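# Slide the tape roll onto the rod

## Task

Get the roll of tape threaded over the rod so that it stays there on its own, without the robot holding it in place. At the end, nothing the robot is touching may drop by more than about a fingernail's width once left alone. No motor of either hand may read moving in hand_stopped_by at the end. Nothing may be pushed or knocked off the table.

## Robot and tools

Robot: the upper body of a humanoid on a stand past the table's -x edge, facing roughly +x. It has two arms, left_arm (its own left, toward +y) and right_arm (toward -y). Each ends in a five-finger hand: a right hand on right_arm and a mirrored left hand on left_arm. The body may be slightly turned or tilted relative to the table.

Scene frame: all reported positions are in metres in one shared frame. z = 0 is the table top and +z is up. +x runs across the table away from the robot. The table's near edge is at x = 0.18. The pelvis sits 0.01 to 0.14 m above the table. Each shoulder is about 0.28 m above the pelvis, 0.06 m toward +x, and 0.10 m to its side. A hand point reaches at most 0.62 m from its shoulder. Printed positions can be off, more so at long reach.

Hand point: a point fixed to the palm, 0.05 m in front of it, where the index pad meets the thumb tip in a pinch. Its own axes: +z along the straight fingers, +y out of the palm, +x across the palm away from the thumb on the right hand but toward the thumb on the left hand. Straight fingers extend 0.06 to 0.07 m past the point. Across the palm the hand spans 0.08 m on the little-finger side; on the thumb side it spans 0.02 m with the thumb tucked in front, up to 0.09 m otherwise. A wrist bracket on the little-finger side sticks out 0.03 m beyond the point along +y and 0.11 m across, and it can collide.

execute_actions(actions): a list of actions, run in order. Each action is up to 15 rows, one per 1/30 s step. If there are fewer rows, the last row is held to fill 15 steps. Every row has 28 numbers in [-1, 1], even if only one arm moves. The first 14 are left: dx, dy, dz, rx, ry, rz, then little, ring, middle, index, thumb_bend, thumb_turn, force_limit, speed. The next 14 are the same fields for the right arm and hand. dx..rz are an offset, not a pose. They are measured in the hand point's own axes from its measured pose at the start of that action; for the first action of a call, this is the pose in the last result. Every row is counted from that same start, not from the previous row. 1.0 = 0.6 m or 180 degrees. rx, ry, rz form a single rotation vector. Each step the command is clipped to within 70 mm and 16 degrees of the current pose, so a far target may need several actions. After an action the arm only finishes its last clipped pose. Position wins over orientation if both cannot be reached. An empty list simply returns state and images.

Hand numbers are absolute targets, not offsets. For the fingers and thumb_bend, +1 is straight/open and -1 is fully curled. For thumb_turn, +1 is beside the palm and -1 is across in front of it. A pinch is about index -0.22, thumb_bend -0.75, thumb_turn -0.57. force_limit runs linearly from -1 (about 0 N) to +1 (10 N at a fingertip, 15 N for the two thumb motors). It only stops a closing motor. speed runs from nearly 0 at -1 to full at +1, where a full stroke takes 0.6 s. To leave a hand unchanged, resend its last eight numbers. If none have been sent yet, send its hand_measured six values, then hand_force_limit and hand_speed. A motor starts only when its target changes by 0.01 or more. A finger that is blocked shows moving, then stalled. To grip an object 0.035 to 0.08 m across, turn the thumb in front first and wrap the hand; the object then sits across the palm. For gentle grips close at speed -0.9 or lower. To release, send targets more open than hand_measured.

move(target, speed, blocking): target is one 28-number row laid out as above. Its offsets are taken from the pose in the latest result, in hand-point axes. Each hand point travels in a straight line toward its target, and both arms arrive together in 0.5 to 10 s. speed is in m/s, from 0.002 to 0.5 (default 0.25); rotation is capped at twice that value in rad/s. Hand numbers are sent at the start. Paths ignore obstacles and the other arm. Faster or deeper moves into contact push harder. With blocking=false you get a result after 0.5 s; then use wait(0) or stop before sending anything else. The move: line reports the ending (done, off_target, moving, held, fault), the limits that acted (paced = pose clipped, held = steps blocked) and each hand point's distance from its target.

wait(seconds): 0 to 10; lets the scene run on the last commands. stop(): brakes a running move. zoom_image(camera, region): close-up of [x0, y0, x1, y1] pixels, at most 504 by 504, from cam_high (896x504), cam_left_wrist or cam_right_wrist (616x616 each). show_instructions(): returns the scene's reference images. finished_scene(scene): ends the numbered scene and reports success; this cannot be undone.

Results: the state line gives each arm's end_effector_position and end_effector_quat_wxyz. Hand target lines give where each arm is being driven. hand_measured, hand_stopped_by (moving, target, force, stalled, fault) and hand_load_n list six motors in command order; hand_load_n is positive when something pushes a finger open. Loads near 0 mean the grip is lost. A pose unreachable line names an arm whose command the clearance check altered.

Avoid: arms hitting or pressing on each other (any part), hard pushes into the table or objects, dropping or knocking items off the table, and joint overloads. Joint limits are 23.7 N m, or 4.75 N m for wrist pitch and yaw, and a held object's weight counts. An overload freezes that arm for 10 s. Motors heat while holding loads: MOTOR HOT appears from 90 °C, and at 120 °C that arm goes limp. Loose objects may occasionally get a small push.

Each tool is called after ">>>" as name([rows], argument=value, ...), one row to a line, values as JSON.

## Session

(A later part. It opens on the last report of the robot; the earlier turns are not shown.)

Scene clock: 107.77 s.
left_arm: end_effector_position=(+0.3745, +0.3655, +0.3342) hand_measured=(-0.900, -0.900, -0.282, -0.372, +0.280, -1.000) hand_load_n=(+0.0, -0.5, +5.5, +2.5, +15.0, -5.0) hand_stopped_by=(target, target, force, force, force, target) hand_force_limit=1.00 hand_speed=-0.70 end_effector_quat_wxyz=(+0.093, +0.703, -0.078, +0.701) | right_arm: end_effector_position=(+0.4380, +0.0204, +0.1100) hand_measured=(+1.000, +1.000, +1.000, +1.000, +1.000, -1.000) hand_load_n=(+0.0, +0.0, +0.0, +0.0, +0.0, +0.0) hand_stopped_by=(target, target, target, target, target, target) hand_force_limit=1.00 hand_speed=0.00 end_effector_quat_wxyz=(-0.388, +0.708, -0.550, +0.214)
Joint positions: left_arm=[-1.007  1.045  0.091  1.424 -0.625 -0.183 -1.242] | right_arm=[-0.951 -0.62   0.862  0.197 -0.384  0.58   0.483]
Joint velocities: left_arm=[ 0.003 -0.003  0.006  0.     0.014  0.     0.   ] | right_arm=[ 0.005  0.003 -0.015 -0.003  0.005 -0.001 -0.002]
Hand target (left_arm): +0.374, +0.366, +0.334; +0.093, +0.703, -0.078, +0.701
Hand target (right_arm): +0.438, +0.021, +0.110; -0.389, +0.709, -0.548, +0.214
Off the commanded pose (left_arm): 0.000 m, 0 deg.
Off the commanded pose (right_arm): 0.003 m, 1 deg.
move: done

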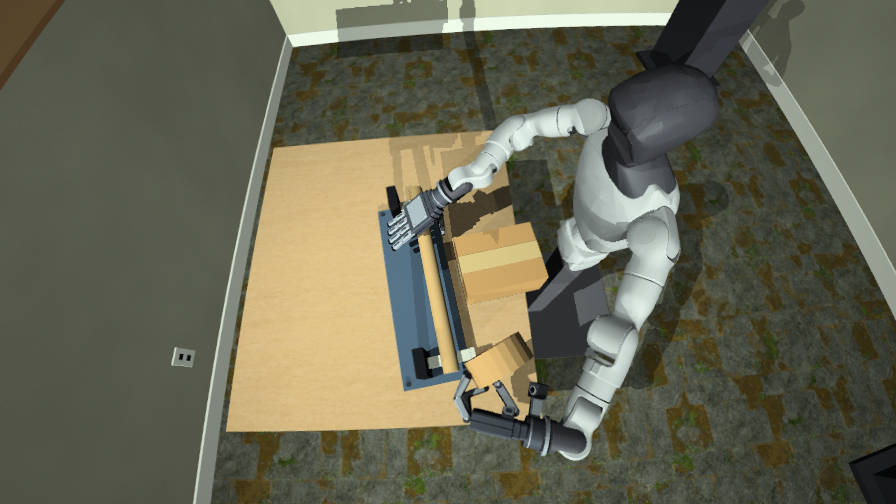

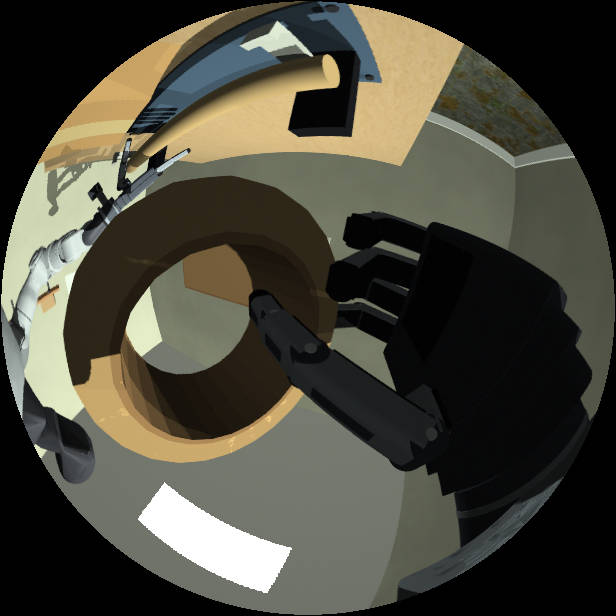

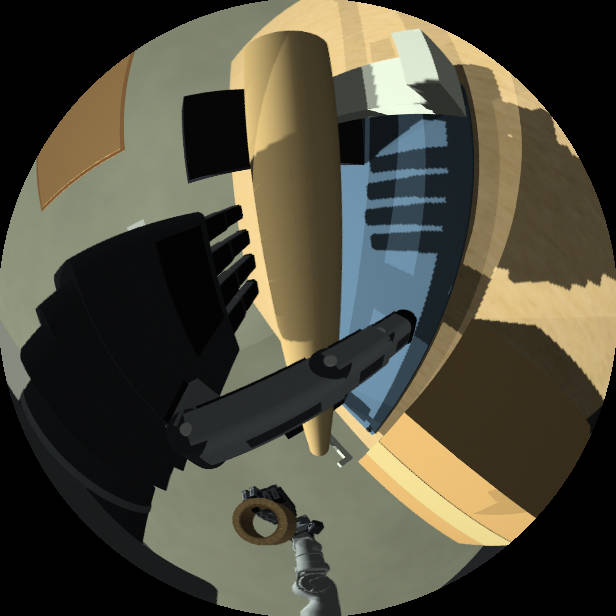

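>>> move(target=[0,0,0,0,0,0,-0.9,-0.9,-0.75,-0.8,-0.8,-1,1,-0.7,0,0.008,0.006,0,0,0,-1,-1,-1,-1,-1,-1,1,-0.6], speed=0.02)

>>> move(target=[0,0,0,0,0,0,-0.9,-0.9,-0.75,-0.8,-0.8,-1,1,-0.7,-0.02,-0.16,-0.12,0,0,0,-1,-1,-1,-1,-1,-1,1,-0.6], speed=0.08)

Scene clock: 115.73 s.
left_arm: end_effector_position=(+0.3745, +0.3655, +0.3342) hand_measured=(-0.900, -0.900, -0.282, -0.372, +0.280, -1.000) hand_load_n=(+0.0, -0.5, +5.5, +2.5, +15.0, -5.0) hand_stopped_by=(target, target, force, force, force, target) hand_force_limit=1.00 hand_speed=-0.70 end_effector_quat_wxyz=(+0.093, +0.703, -0.078, +0.701) | right_arm: end_effector_position=(+0.4385, +0.0247, +0.1070) hand_measured=(-0.928, -0.306, -0.256, -0.192, -0.452, -1.000) hand_load_n=(+8.0, +0.0, +1.5, +0.0, +14.0, +5.5) hand_stopped_by=(force, force, force, force, force, target) hand_force_limit=1.00 hand_speed=-0.60 end_effector_quat_wxyz=(-0.394, +0.706, -0.550, +0.210)
Joint positions: left_arm=[-1.007  1.045  0.091  1.424 -0.625 -0.183 -1.242] | right_arm=[-0.946 -0.602  0.86   0.221 -0.38   0.562  0.458]
Joint velocities: left_arm=[ 0.006  0.002 -0.005 -0.002  0.003  0.     0.   ] | right_arm=[ 0.    -0.002  0.008 -0.009 -0.008  0.     0.   ]
Hand target (left_arm): +0.374, +0.366, +0.334; +0.093, +0.703, -0.078, +0.701
Hand target (right_arm): +0.438, +0.021, +0.104; -0.388, +0.708, -0.550, +0.214
Off the commanded pose (left_arm): 0.000 m, 0 deg.
Off the commanded pose (right_arm): 0.005 m, 1 deg.
move: off_target (right_arm)

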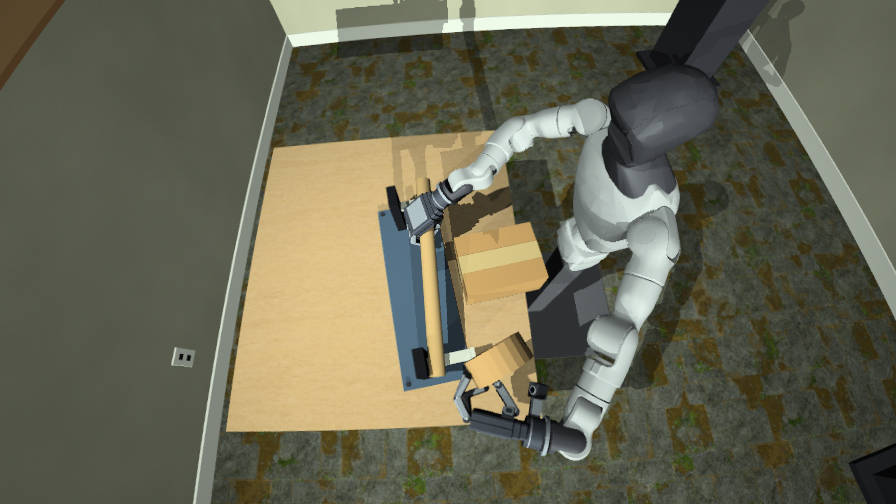

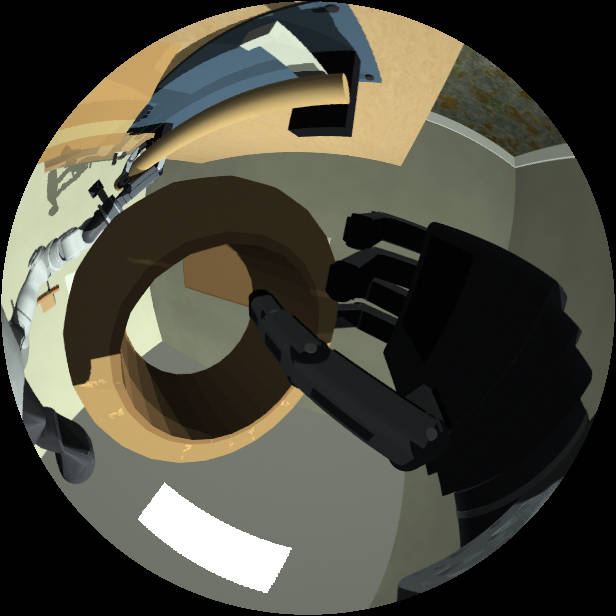

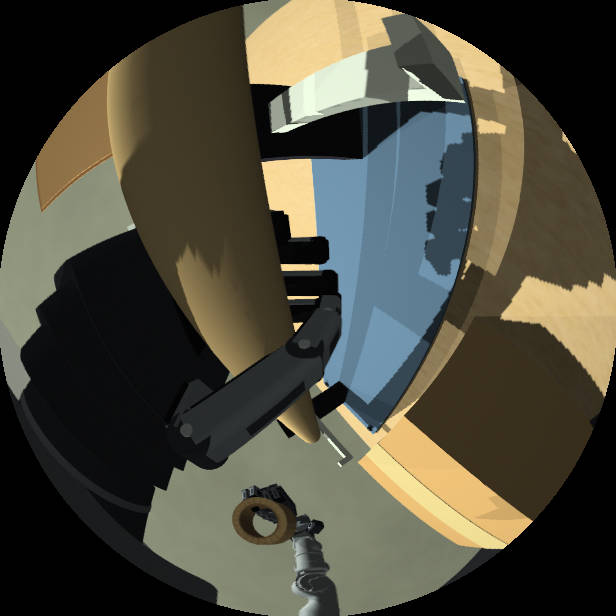

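Scene clock: 117.60 s.
left_arm: end_effector_position=(+0.3745, +0.3655, +0.3342) hand_measured=(-0.900, -0.900, -0.282, -0.372, +0.280, -1.000) hand_load_n=(+0.0, -0.5, +5.5, +2.5, +15.0, -5.0) hand_stopped_by=(target, target, force, force, force, target) hand_force_limit=1.00 hand_speed=-0.70 end_effector_quat_wxyz=(+0.093, +0.703, -0.078, +0.701) | right_arm: end_effector_position=(+0.4354, +0.0228, +0.2258) hand_measured=(-0.928, -0.306, -0.256, -0.192, -0.452, -1.000) hand_load_n=(+1.0, +0.0, +4.5, +1.5, +7.5, +3.5) hand_stopped_by=(force, force, force, force, force, target) hand_force_limit=1.00 hand_speed=-0.60 end_effector_quat_wxyz=(-0.390, +0.714, -0.540, +0.217)
Joint positions: left_arm=[-1.007  1.045  0.091  1.424 -0.625 -0.183 -1.242] | right_arm=[-1.196 -0.786  0.779 -0.095 -0.379  0.786  0.877]
Joint velocities: left_arm=[-0.006 -0.003  0.002 -0.005  0.011  0.     0.   ] | right_arm=[0.002 0.003 0.003 0.005 0.002 0.    0.001]
Hand target (left_arm): +0.374, +0.366, +0.334; +0.093, +0.703, -0.078, +0.701
Hand target (right_arm): +0.434, +0.023, +0.226; -0.389, +0.714, -0.540, +0.214
Off the commanded pose (left_arm): 0.000 m, 0 deg.
Off the commanded pose (right_arm): 0.006 m, 2 deg.
move: off_target (right_arm)

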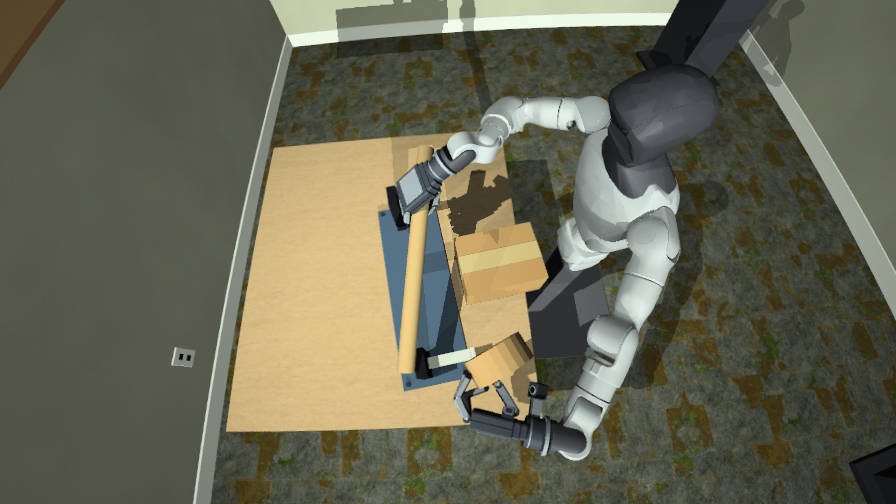

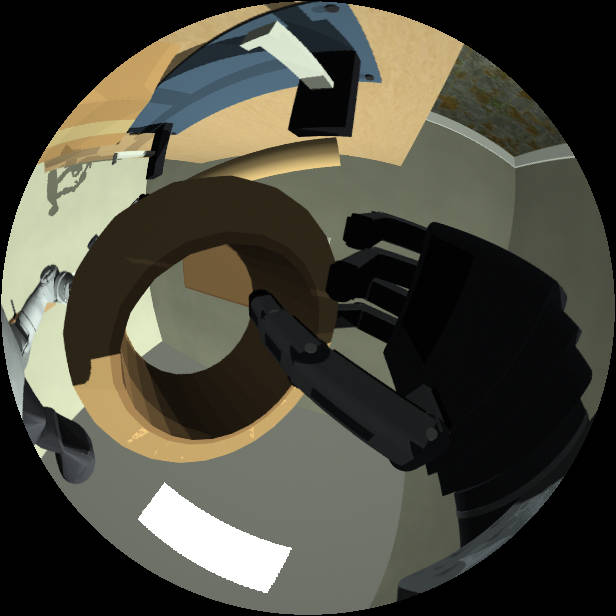

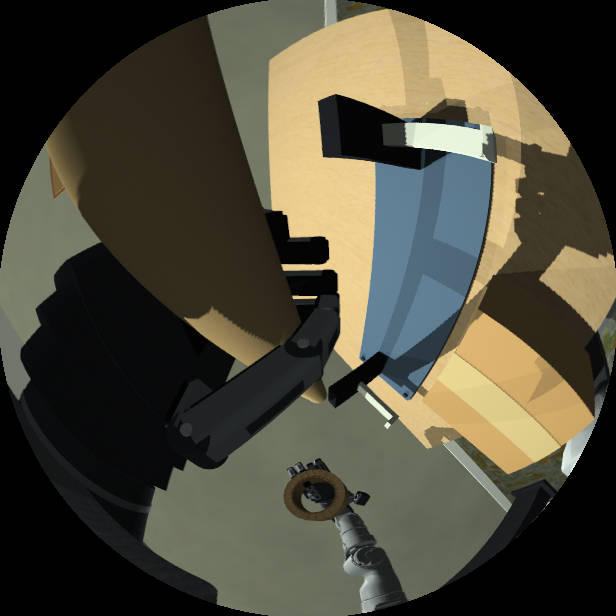

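>>> move(target=[0,0,0,0,0,0,-0.9,-0.9,-0.75,-0.8,-0.8,-1,1,-0.7,-0.026,-0.025,-0.088,0.01,-0.128,-0.016,-0.95,-0.95,-0.95,-0.95,-0.95,-1,1,-0.6], speed=0.1)

Scene clock: 125.93 s.
left_arm: end_effector_position=(+0.3726, +0.3688, +0.3317) hand_measured=(-0.900, -0.900, -0.282, -0.372, +0.280, -1.000) hand_load_n=(+0.0, -1.0, +5.5, +3.0, +15.0, -5.0) hand_stopped_by=(target, target, force, force, force, target) hand_force_limit=1.00 hand_speed=-0.70 end_effector_quat_wxyz=(+0.089, +0.707, -0.075, +0.697) | right_arm: end_effector_position=(+0.4087, +0.0104, +0.2721) hand_measured=(-0.950, -0.810, -0.272, -0.308, -0.480, -1.000) hand_load_n=(+0.0, +2.5, +10.5, +11.5, +14.0, +6.0) hand_stopped_by=(target, force, force, force, force, target) hand_force_limit=1.00 hand_speed=-0.60 end_effector_quat_wxyz=(-0.492, +0.743, -0.438, +0.113)
Joint positions: left_arm=[-1.     1.052  0.091  1.429 -0.623 -0.183 -1.241] | right_arm=[-1.015 -0.98   0.444 -0.035 -0.099  0.178  0.866]
Joint velocities: left_arm=[-0.005  0.     0.02   0.006 -0.015  0.     0.   ] | right_arm=[ 0.009 -0.003 -0.008  0.003  0.012  0.     0.004]
Hand target (left_arm): +0.374, +0.366, +0.334; +0.093, +0.703, -0.078, +0.701
Hand target (right_arm): +0.400, +0.021, +0.274; -0.499, +0.750, -0.423, +0.096
Off the commanded pose (left_arm): 0.005 m, 1 deg.
Off the commanded pose (right_arm): 0.014 m, 3 deg.
move: off_target (left_arm, right_arm)

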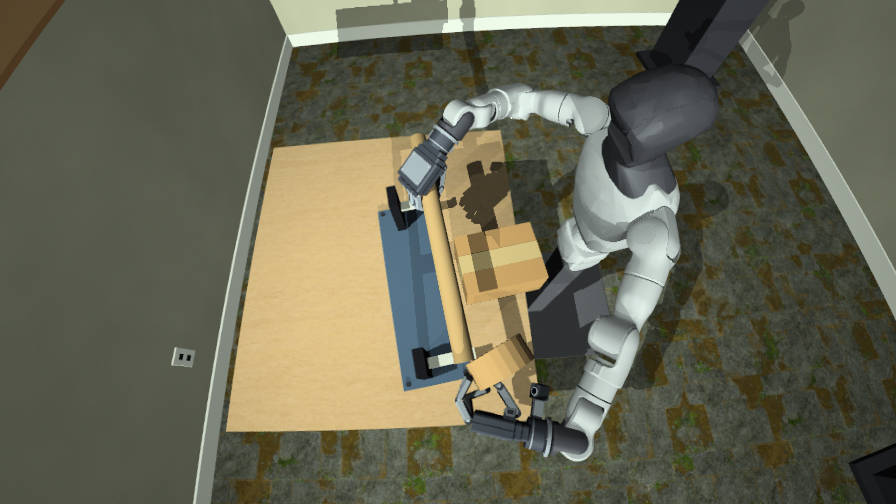

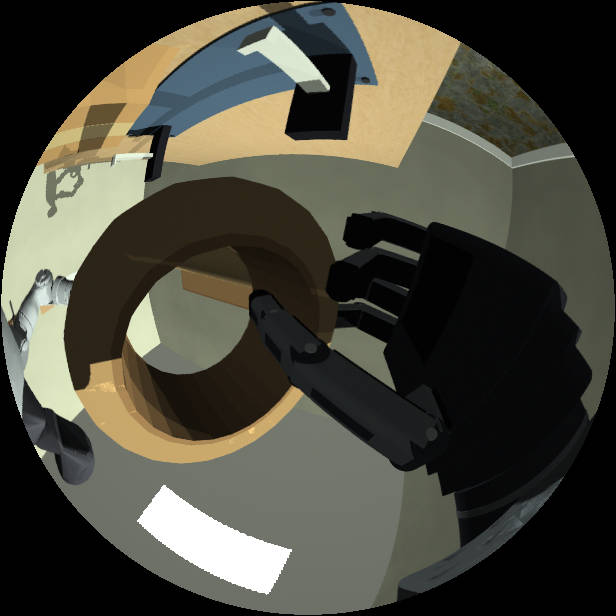

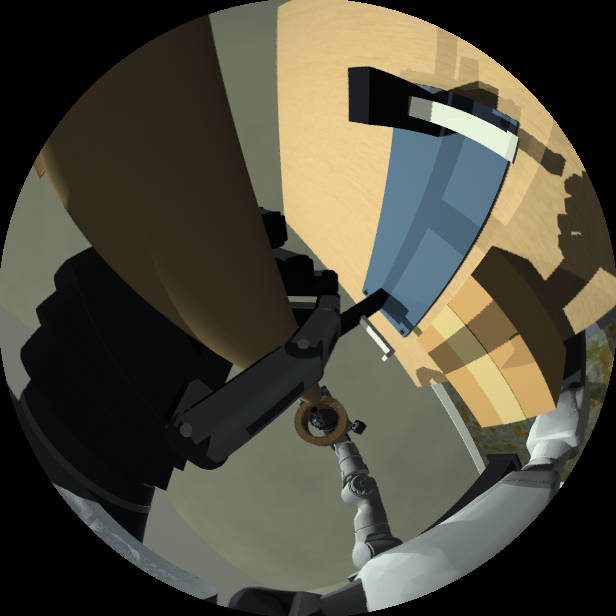

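>>> move(target=[-0.03,-0.06,0.0,0,0,0,-0.9,-0.9,-0.75,-0.8,-0.8,-1,1,-0.7,0,0,0,0,0,0,-0.95,-0.95,-0.95,-0.95,-0.95,-1,1,-0.6], speed=0.08)

>>> zoom_image(camera="cam_right_wrist", region=[250,340,420,510])

Scene clock: 130.73 s.
left_arm: end_effector_position=(+0.3807, +0.4031, +0.3139) hand_measured=(-0.900, -0.900, -0.282, -0.372, +0.280, -1.000) hand_load_n=(+0.0, -0.5, +6.0, +3.0, +15.0, -5.0) hand_stopped_by=(target, target, force, force, force, target) hand_force_limit=1.00 hand_speed=-0.70 end_effector_quat_wxyz=(+0.032, +0.730, -0.009, +0.682) | right_arm: end_effector_position=(+0.4087, +0.0103, +0.2721) hand_measured=(-0.950, -0.810, -0.272, -0.308, -0.480, -1.000) hand_load_n=(+0.0, +2.5, +10.5, +11.0, +14.0, +5.5) hand_stopped_by=(target, force, force, force, force, target) hand_force_limit=1.00 hand_speed=-0.60 end_effector_quat_wxyz=(-0.492, +0.743, -0.439, +0.113)
Joint positions: left_arm=[-0.957  1.058  0.093  1.424 -0.617 -0.163 -1.079] | right_arm=[-1.015 -0.98   0.444 -0.034 -0.099  0.179  0.866]
Joint velocities: left_arm=[ 0.     0.006  0.015 -0.034  0.     0.006  0.006] | right_arm=[ 0.008 -0.002  0.     0.002 -0.002  0.     0.   ]
Hand target (left_arm): +0.380, +0.404, +0.313; +0.031, +0.732, -0.009, +0.681
Hand target (right_arm): +0.409, +0.010, +0.272; -0.492, +0.743, -0.438, +0.113
Off the commanded pose (left_arm): 0.001 m, 10 deg.
Off the commanded pose (right_arm): 0.000 m, 0 deg.
move: off_target (left_arm)

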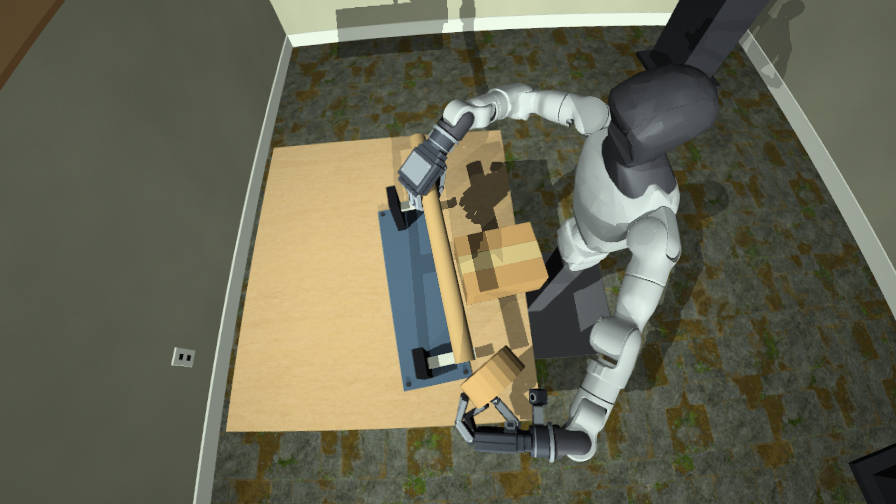

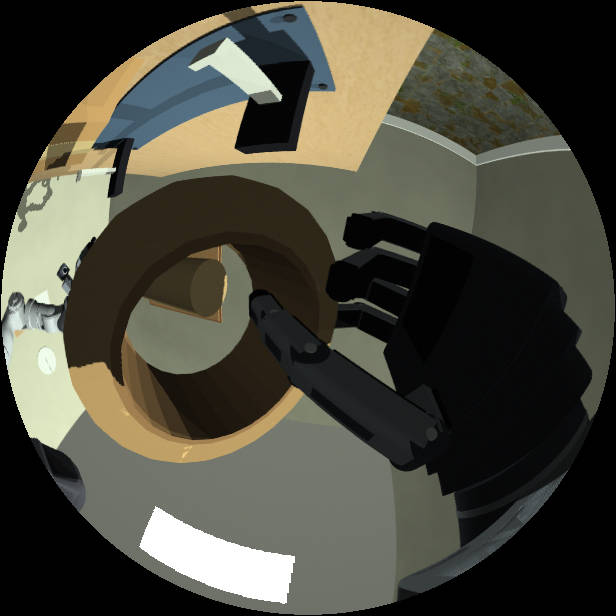

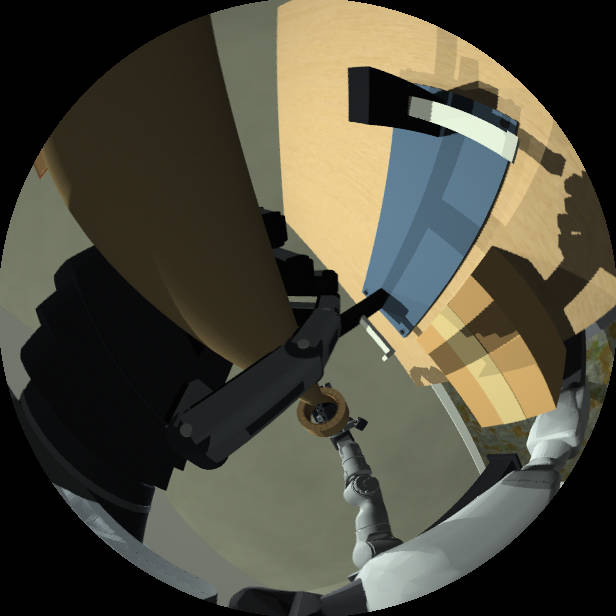

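Region (250, 340, 420, 510) of cam_right_wrist's 616x616 image, scaled by 2.965, with more detail than that image has.

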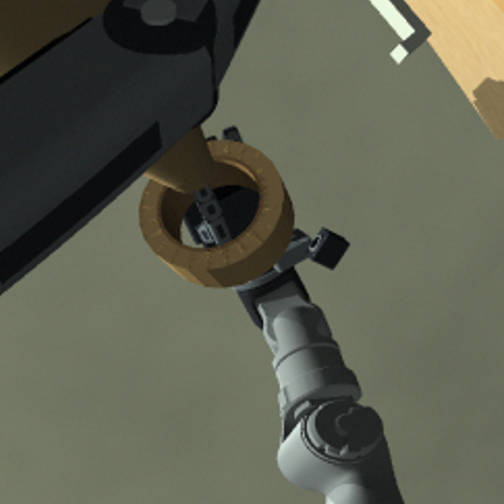

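>>> move(target=[0,0.015,0.045,-0.07,0,0,-0.9,-0.9,-0.75,-0.8,-0.8,-1,1,-0.7,0,0,0,0,0,0,-0.95,-0.95,-0.95,-0.95,-0.95,-1,1,-0.6], speed=0.05)

>>> zoom_image(camera="cam_right_wrist", region=[250,340,420,510])

Scene clock: 140.03 s.
left_arm: end_effector_position=(+0.4055, +0.3916, +0.3106) hand_measured=(-0.900, -0.900, -0.282, -0.372, +0.280, -1.000) hand_load_n=(+0.0, -0.5, +6.0, +3.0, +15.0, -5.0) hand_stopped_by=(target, target, force, force, force, target) hand_force_limit=1.00 hand_speed=-0.70 end_effector_quat_wxyz=(+0.040, +0.749, -0.002, +0.661) | right_arm: end_effector_position=(+0.4087, +0.0103, +0.2721) hand_measured=(-0.950, -0.810, -0.272, -0.308, -0.480, -1.000) hand_load_n=(+0.0, +2.5, +10.5, +11.0, +14.0, +5.5) hand_stopped_by=(target, force, force, force, force, target) hand_force_limit=1.00 hand_speed=-0.60 end_effector_quat_wxyz=(-0.492, +0.743, -0.439, +0.113)
Joint positions: left_arm=[-1.044  1.017  0.091  1.416 -0.508 -0.076 -1.007] | right_arm=[-1.015 -0.98   0.444 -0.034 -0.099  0.179  0.866]
Joint velocities: left_arm=[-0.008 -0.008  0.     0.011  0.026  0.     0.   ] | right_arm=[ 0.005  0.005 -0.014  0.005 -0.015  0.     0.   ]
Hand target (left_arm): +0.406, +0.391, +0.311; +0.040, +0.750, -0.002, +0.661
Hand target (right_arm): +0.409, +0.010, +0.272; -0.492, +0.743, -0.439, +0.113
Off the commanded pose (left_arm): 0.003 m, 13 deg.
Off the commanded pose (right_arm): 0.000 m, 0 deg.
move: off_target (left_arm)

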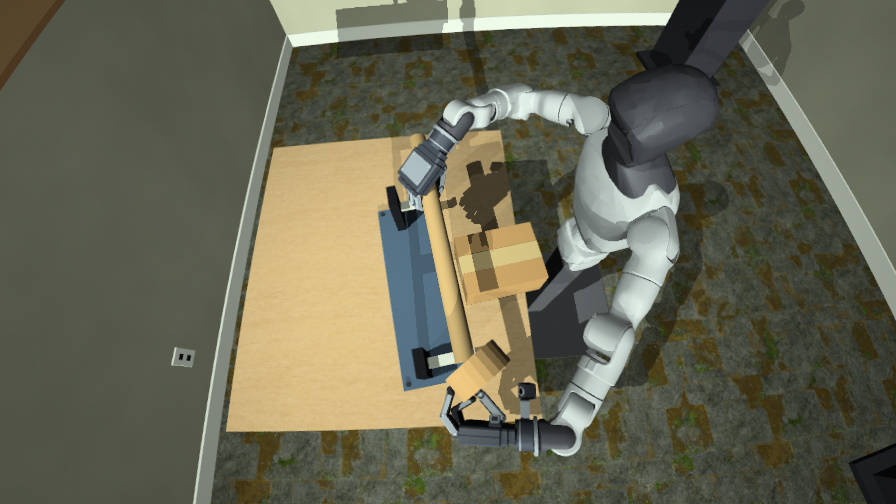

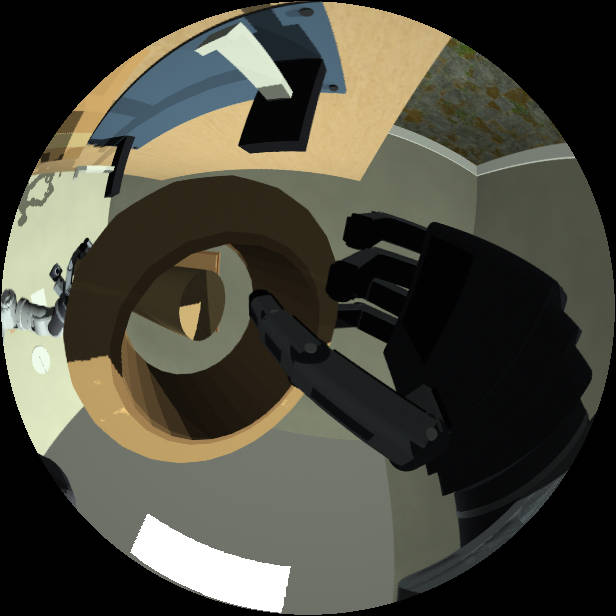

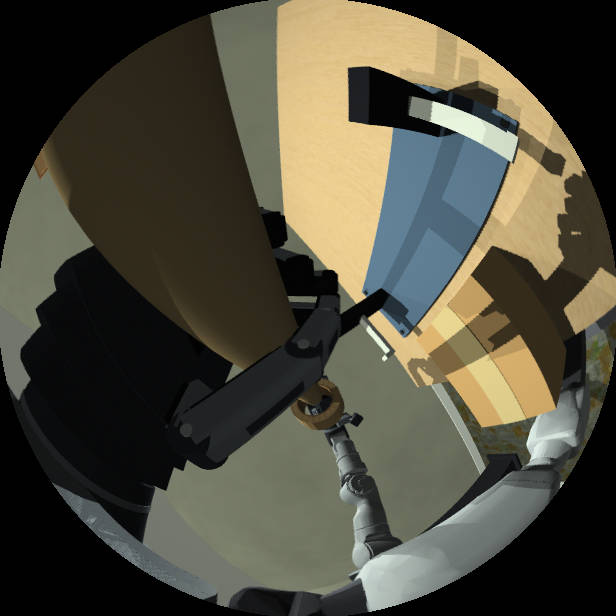

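Region (250, 340, 420, 510) of cam_right_wrist's 616x616 image, scaled by 2.965, with more detail than that image has.

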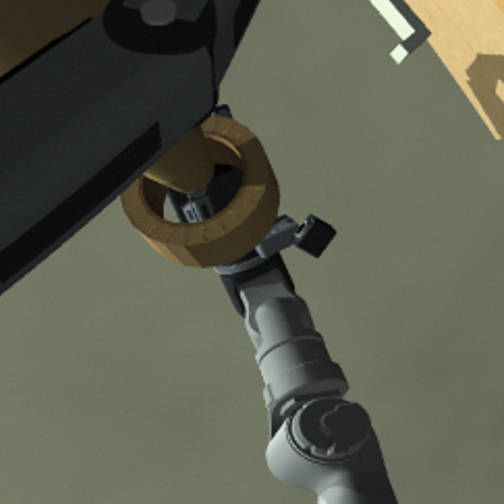

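Aligned. Advancing along the rod while turning the ring.

>>> move(target=[0.01,0.085,-0.015,-0.08,0,0,-0.9,-0.9,-0.75,-0.8,-0.8,-1,1,-0.7,0,0,0,0,0,0,-0.95,-0.95,-0.95,-0.95,-0.95,-1,1,-0.6], speed=0.04)

>>> zoom_image(camera="cam_high", region=[380,250,620,470])

Scene clock: 148.00 s.
left_arm: end_effector_position=(+0.3924, +0.3589, +0.3184) hand_measured=(-0.900, -0.900, -0.282, -0.372, +0.280, -1.000) hand_load_n=(+0.0, -2.0, +5.5, +2.5, +14.5, -6.0) hand_stopped_by=(target, target, force, force, force, target) hand_force_limit=1.00 hand_speed=-0.70 end_effector_quat_wxyz=(+0.109, +0.745, -0.061, +0.655) | right_arm: end_effector_position=(+0.4122, -0.0014, +0.2672) hand_measured=(-0.948, -0.810, -0.272, -0.308, -0.480, -1.000) hand_load_n=(+2.0, +3.0, +10.0, +9.0, +14.5, +3.5) hand_stopped_by=(target, force, force, force, force, target) hand_force_limit=1.00 hand_speed=-0.60 end_effector_quat_wxyz=(-0.478, +0.744, -0.450, +0.123)
Joint positions: left_arm=[-1.049  1.024  0.084  1.386 -0.507 -0.037 -1.178] | right_arm=[-1.004 -1.     0.441 -0.026 -0.11   0.181  0.88 ]
Joint velocities: left_arm=[ 0.     0.     0.     0.     0.006  0.001 -0.001] | right_arm=[ 0.005 -0.008 -0.006 -0.009  0.009  0.     0.004]
Hand target (left_arm): +0.394, +0.341, +0.320; +0.134, +0.739, -0.084, +0.655
Hand target (right_arm): +0.409, +0.010, +0.272; -0.492, +0.743, -0.439, +0.113
Off the commanded pose (left_arm): 0.017 m, 4 deg.
Off the commanded pose (right_arm): 0.013 m, 2 deg.
move: off_target (left_arm, right_arm)

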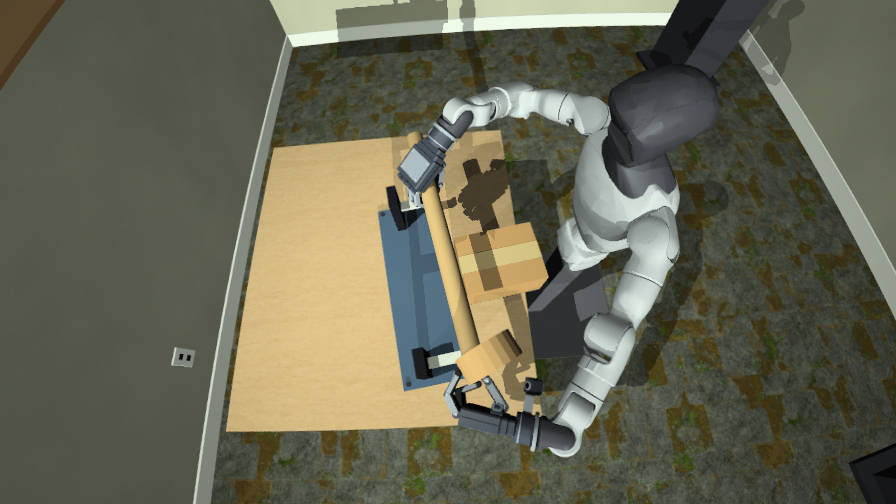

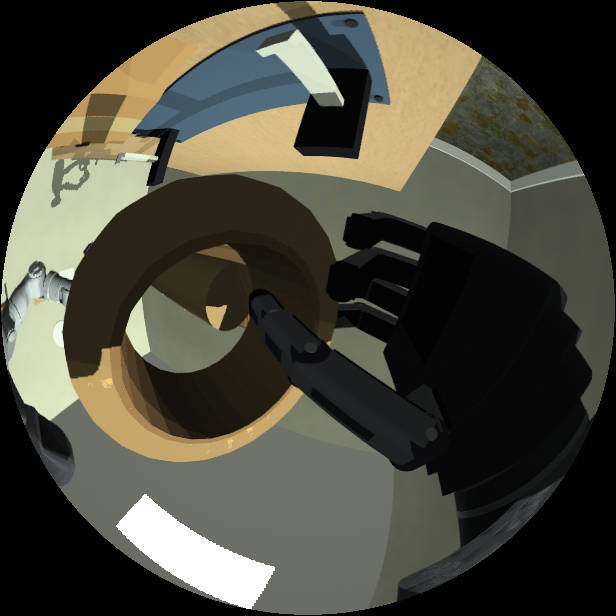

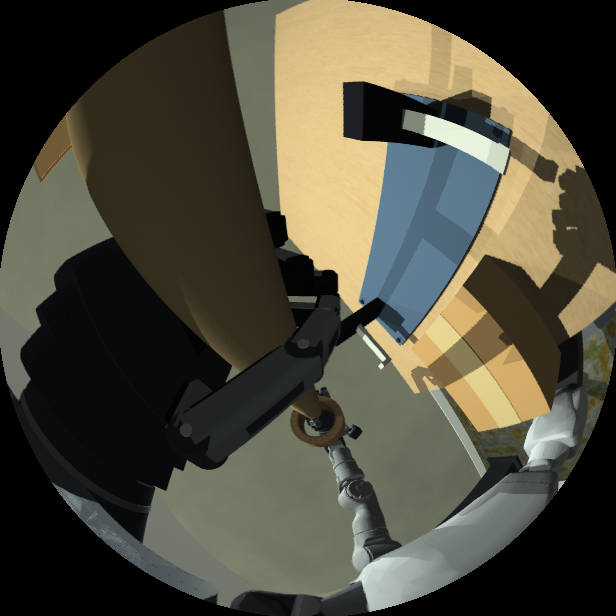

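Region (380, 250, 620, 470) of cam_high's 896x504 image, scaled by 2.100, with more detail than that image has; it fills the top 462 rows of this view, and the rest is white.

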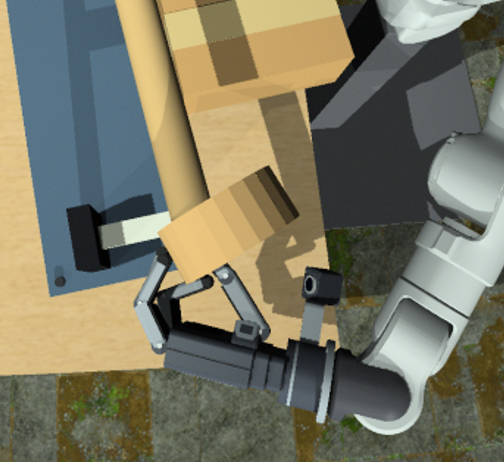

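>>> move(target=[-0.01,-0.025,0.033,0,0,0,-0.9,-0.9,-0.75,-0.8,-0.8,-1,1,-0.7,0,0,0,0,0,0,-0.95,-0.95,-0.95,-0.95,-0.95,-1,1,-0.6], speed=0.04)

>>> zoom_image(camera="cam_right_wrist", region=[250,340,420,510])

Scene clock: 155.53 s.
left_arm: end_effector_position=(+0.4130, +0.3678, +0.3087) hand_measured=(-0.900, -0.900, -0.282, -0.372, +0.280, -1.000) hand_load_n=(+0.0, -0.5, +6.0, +3.0, +14.5, -5.0) hand_stopped_by=(target, target, force, force, force, target) hand_force_limit=1.00 hand_speed=-0.70 end_effector_quat_wxyz=(+0.076, +0.755, -0.025, +0.650) | right_arm: end_effector_position=(+0.4124, -0.0024, +0.2666) hand_measured=(-0.950, -0.810, -0.272, -0.308, -0.480, -1.000) hand_load_n=(+0.0, +3.5, +11.0, +10.0, +14.0, +4.0) hand_stopped_by=(target, force, force, force, force, target) hand_force_limit=1.00 hand_speed=-0.60 end_effector_quat_wxyz=(-0.477, +0.744, -0.452, +0.123)
Joint positions: left_arm=[-1.084  0.984  0.083  1.412 -0.467 -0.039 -1.048] | right_arm=[-1.003 -1.001  0.44  -0.025 -0.111  0.183  0.882]
Joint velocities: left_arm=[ 0.002 -0.011 -0.009  0.     0.014  0.     0.   ] | right_arm=[-0.008  0.017  0.006  0.003 -0.005  0.     0.   ]
Hand target (left_arm): +0.414, +0.368, +0.308; +0.076, +0.756, -0.023, +0.649
Hand target (right_arm): +0.412, -0.001, +0.267; -0.478, +0.744, -0.450, +0.123
Off the commanded pose (left_arm): 0.001 m, 6 deg.
Off the commanded pose (right_arm): 0.001 m, 0 deg.
move: off_target (left_arm)

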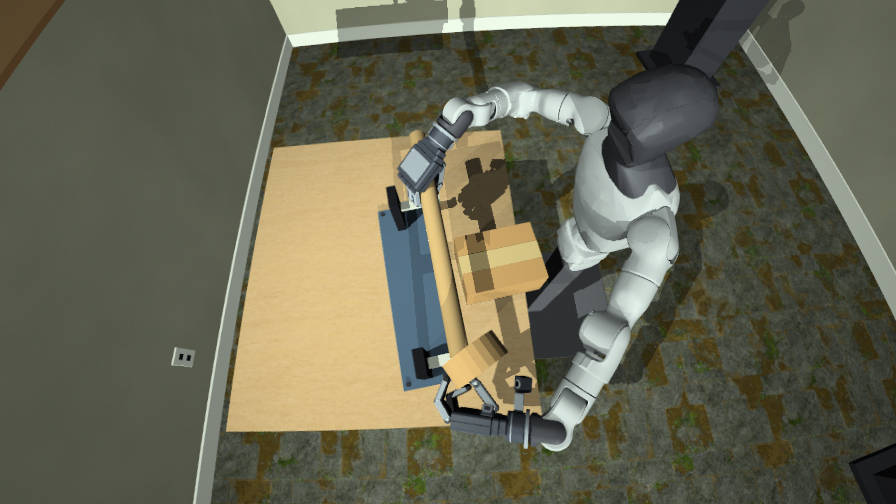

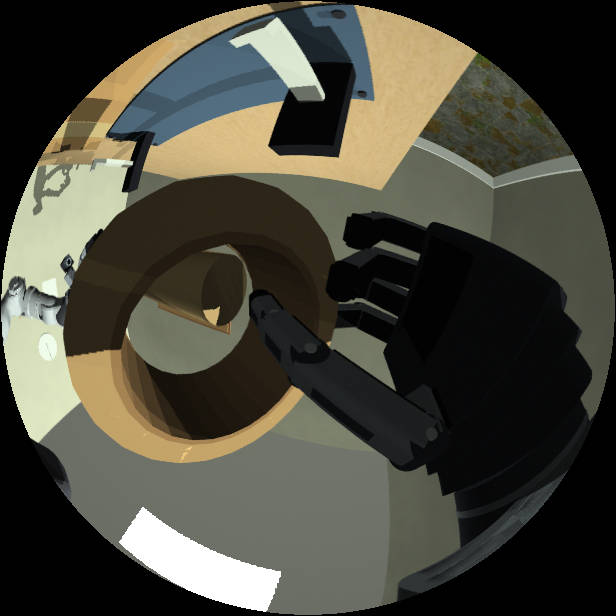

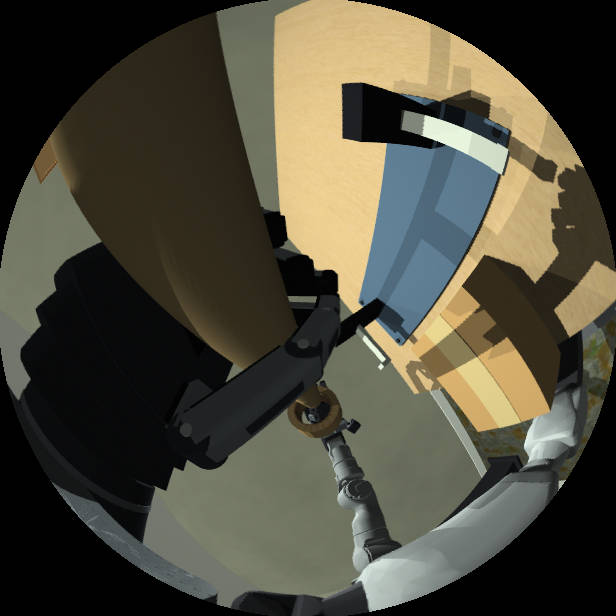

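Region (250, 340, 420, 510) of cam_right_wrist's 616x616 image, scaled by 2.965, with more detail than that image has.

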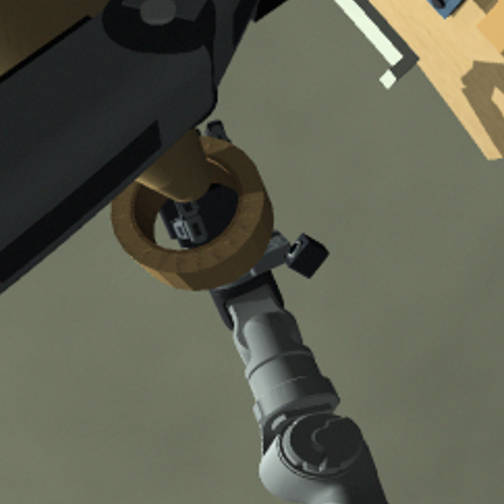

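>>> move(target=[-0.015,0.005,0.03,-0.03,0,0,-0.9,-0.9,-0.75,-0.8,-0.8,-1,1,-0.7,0,0,0,0,0,0,-0.95,-0.95,-0.95,-0.95,-0.95,-1,1,-0.6], speed=0.04)

>>> zoom_image(camera="cam_right_wrist", region=[250,340,420,510])

Scene clock: 161.50 s.
left_arm: end_effector_position=(+0.4273, +0.3613, +0.2966) hand_measured=(-0.900, -0.900, -0.282, -0.372, +0.280, -1.000) hand_load_n=(+0.0, -0.5, +6.0, +3.0, +14.5, -5.0) hand_stopped_by=(target, target, force, force, force, target) hand_force_limit=1.00 hand_speed=-0.70 end_effector_quat_wxyz=(+0.071, +0.764, -0.013, +0.641) | right_arm: end_effector_position=(+0.4124, -0.0024, +0.2666) hand_measured=(-0.950, -0.810, -0.272, -0.308, -0.480, -1.000) hand_load_n=(+0.0, +3.5, +11.0, +10.0, +14.0, +4.0) hand_stopped_by=(target, force, force, force, force, target) hand_force_limit=1.00 hand_speed=-0.60 end_effector_quat_wxyz=(-0.477, +0.744, -0.452, +0.123)
Joint positions: left_arm=[-1.097  0.936  0.083  1.412 -0.435 -0.029 -0.977] | right_arm=[-1.003 -1.001  0.44  -0.025 -0.111  0.183  0.882]
Joint velocities: left_arm=[-0.006 -0.003  0.018 -0.008  0.     0.     0.   ] | right_arm=[-0.006 -0.014  0.008  0.002  0.009  0.     0.   ]
Hand target (left_arm): +0.428, +0.361, +0.296; +0.071, +0.765, -0.012, +0.640
Hand target (right_arm): +0.412, -0.002, +0.267; -0.477, +0.744, -0.452, +0.123
Off the commanded pose (left_arm): 0.002 m, 7 deg.
Off the commanded pose (right_arm): 0.000 m, 0 deg.
move: off_target (left_arm)

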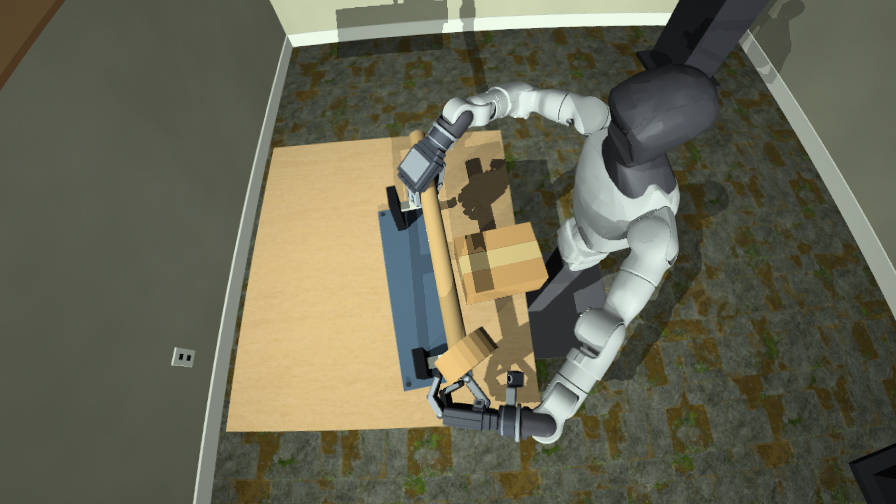

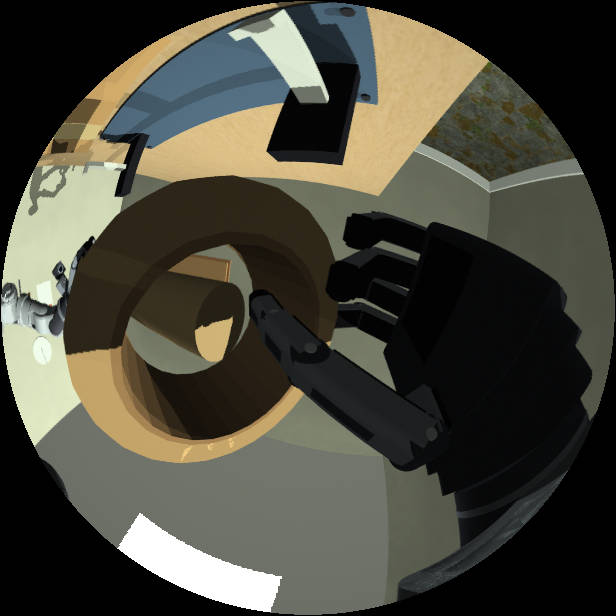

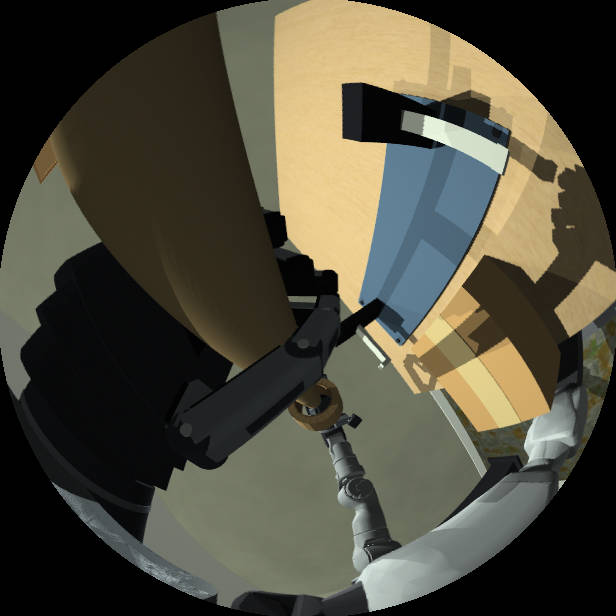

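Region (250, 340, 420, 510) of cam_right_wrist's 616x616 image, scaled by 2.965, with more detail than that image has.

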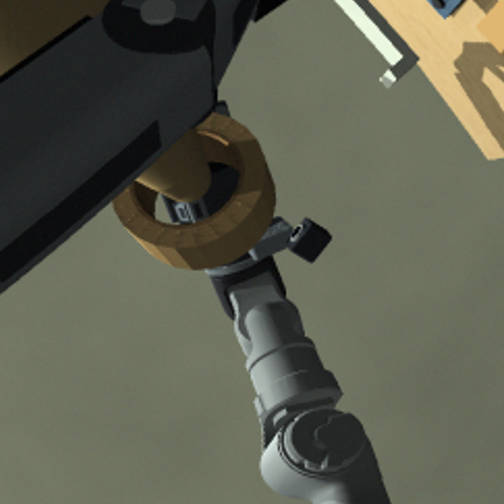

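>>> move(target=[0,0.05,0.008,-0.03,0,0,-0.9,-0.9,-0.75,-0.8,-0.8,-1,1,-0.7,0,0,0,0,0,0,-0.95,-0.95,-0.95,-0.95,-0.95,-1,1,-0.6], speed=0.03)

Scene clock: 166.47 s.
left_arm: end_effector_position=(+0.4260, +0.3470, +0.2957) hand_measured=(-0.900, -0.900, -0.282, -0.372, +0.280, -1.000) hand_load_n=(+0.0, -0.5, +6.5, +3.5, +13.5, -5.0) hand_stopped_by=(target, target, force, force, force, target) hand_force_limit=1.00 hand_speed=-0.70 end_effector_quat_wxyz=(+0.090, +0.765, -0.032, +0.636) | right_arm: end_effector_position=(+0.4151, -0.0115, +0.2643) hand_measured=(-0.950, -0.810, -0.272, -0.308, -0.480, -1.000) hand_load_n=(+0.5, +3.0, +10.0, +9.5, +14.5, +3.5) hand_stopped_by=(target, force, force, force, force, target) hand_force_limit=1.00 hand_speed=-0.60 end_effector_quat_wxyz=(-0.467, +0.744, -0.459, +0.131)
Joint positions: left_arm=[-1.021  0.929  0.085  1.256 -0.468  0.054 -0.979] | right_arm=[-0.998 -1.021  0.44  -0.019 -0.115  0.185  0.888]
Joint velocities: left_arm=[ 0.233 -0.002  0.034 -0.439 -0.104  0.234  0.15 ] | right_arm=[-0.014 -0.006  0.003 -0.011 -0.017  0.     0.005]
Hand target (left_arm): +0.428, +0.331, +0.298; +0.111, +0.760, -0.048, +0.639
Hand target (right_arm): +0.412, -0.003, +0.267; -0.477, +0.744, -0.452, +0.123
Off the commanded pose (left_arm): 0.016 m, 2 deg.
Off the commanded pose (right_arm): 0.010 m, 2 deg.
move: off_target (left_arm, right_arm)

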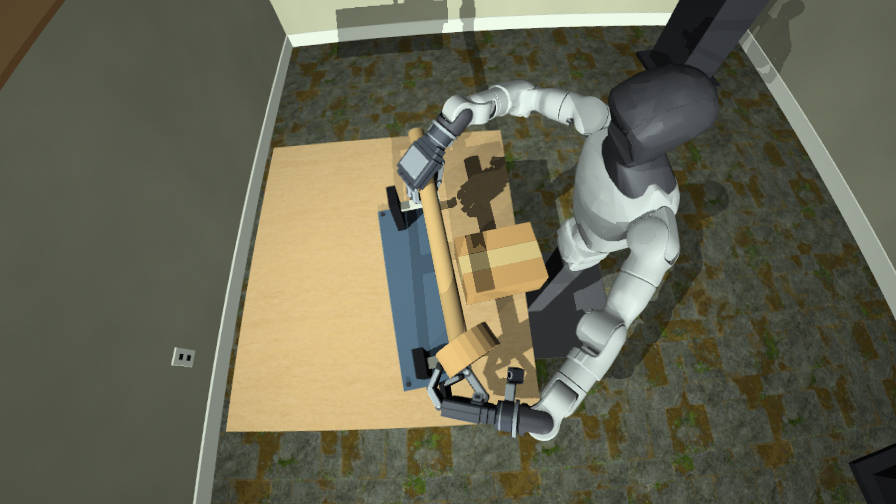

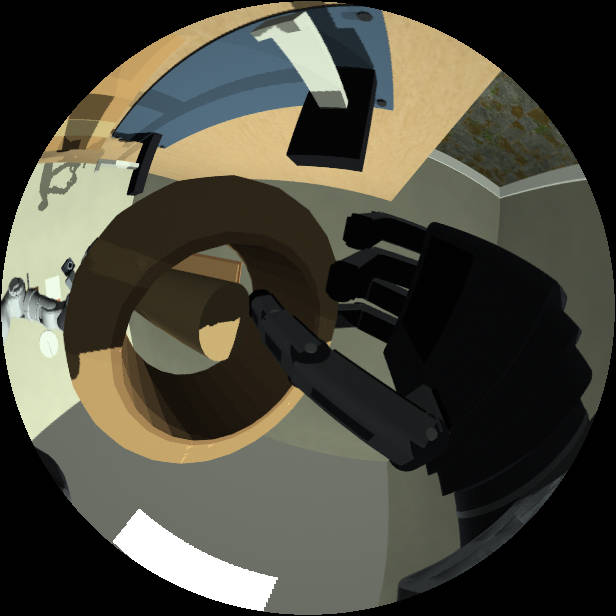

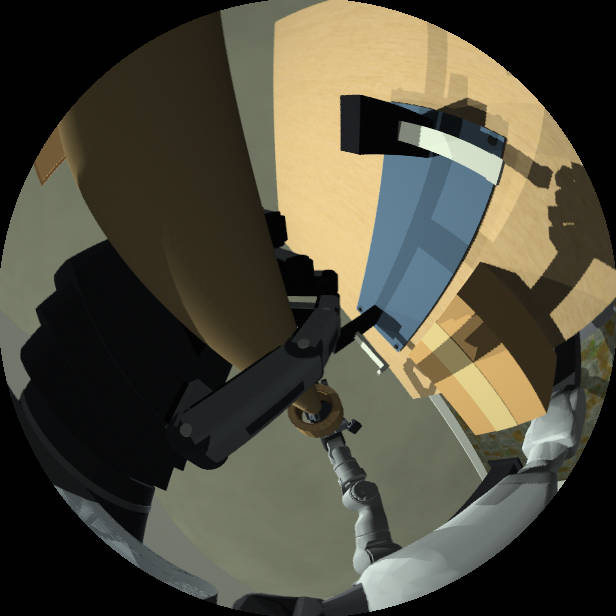

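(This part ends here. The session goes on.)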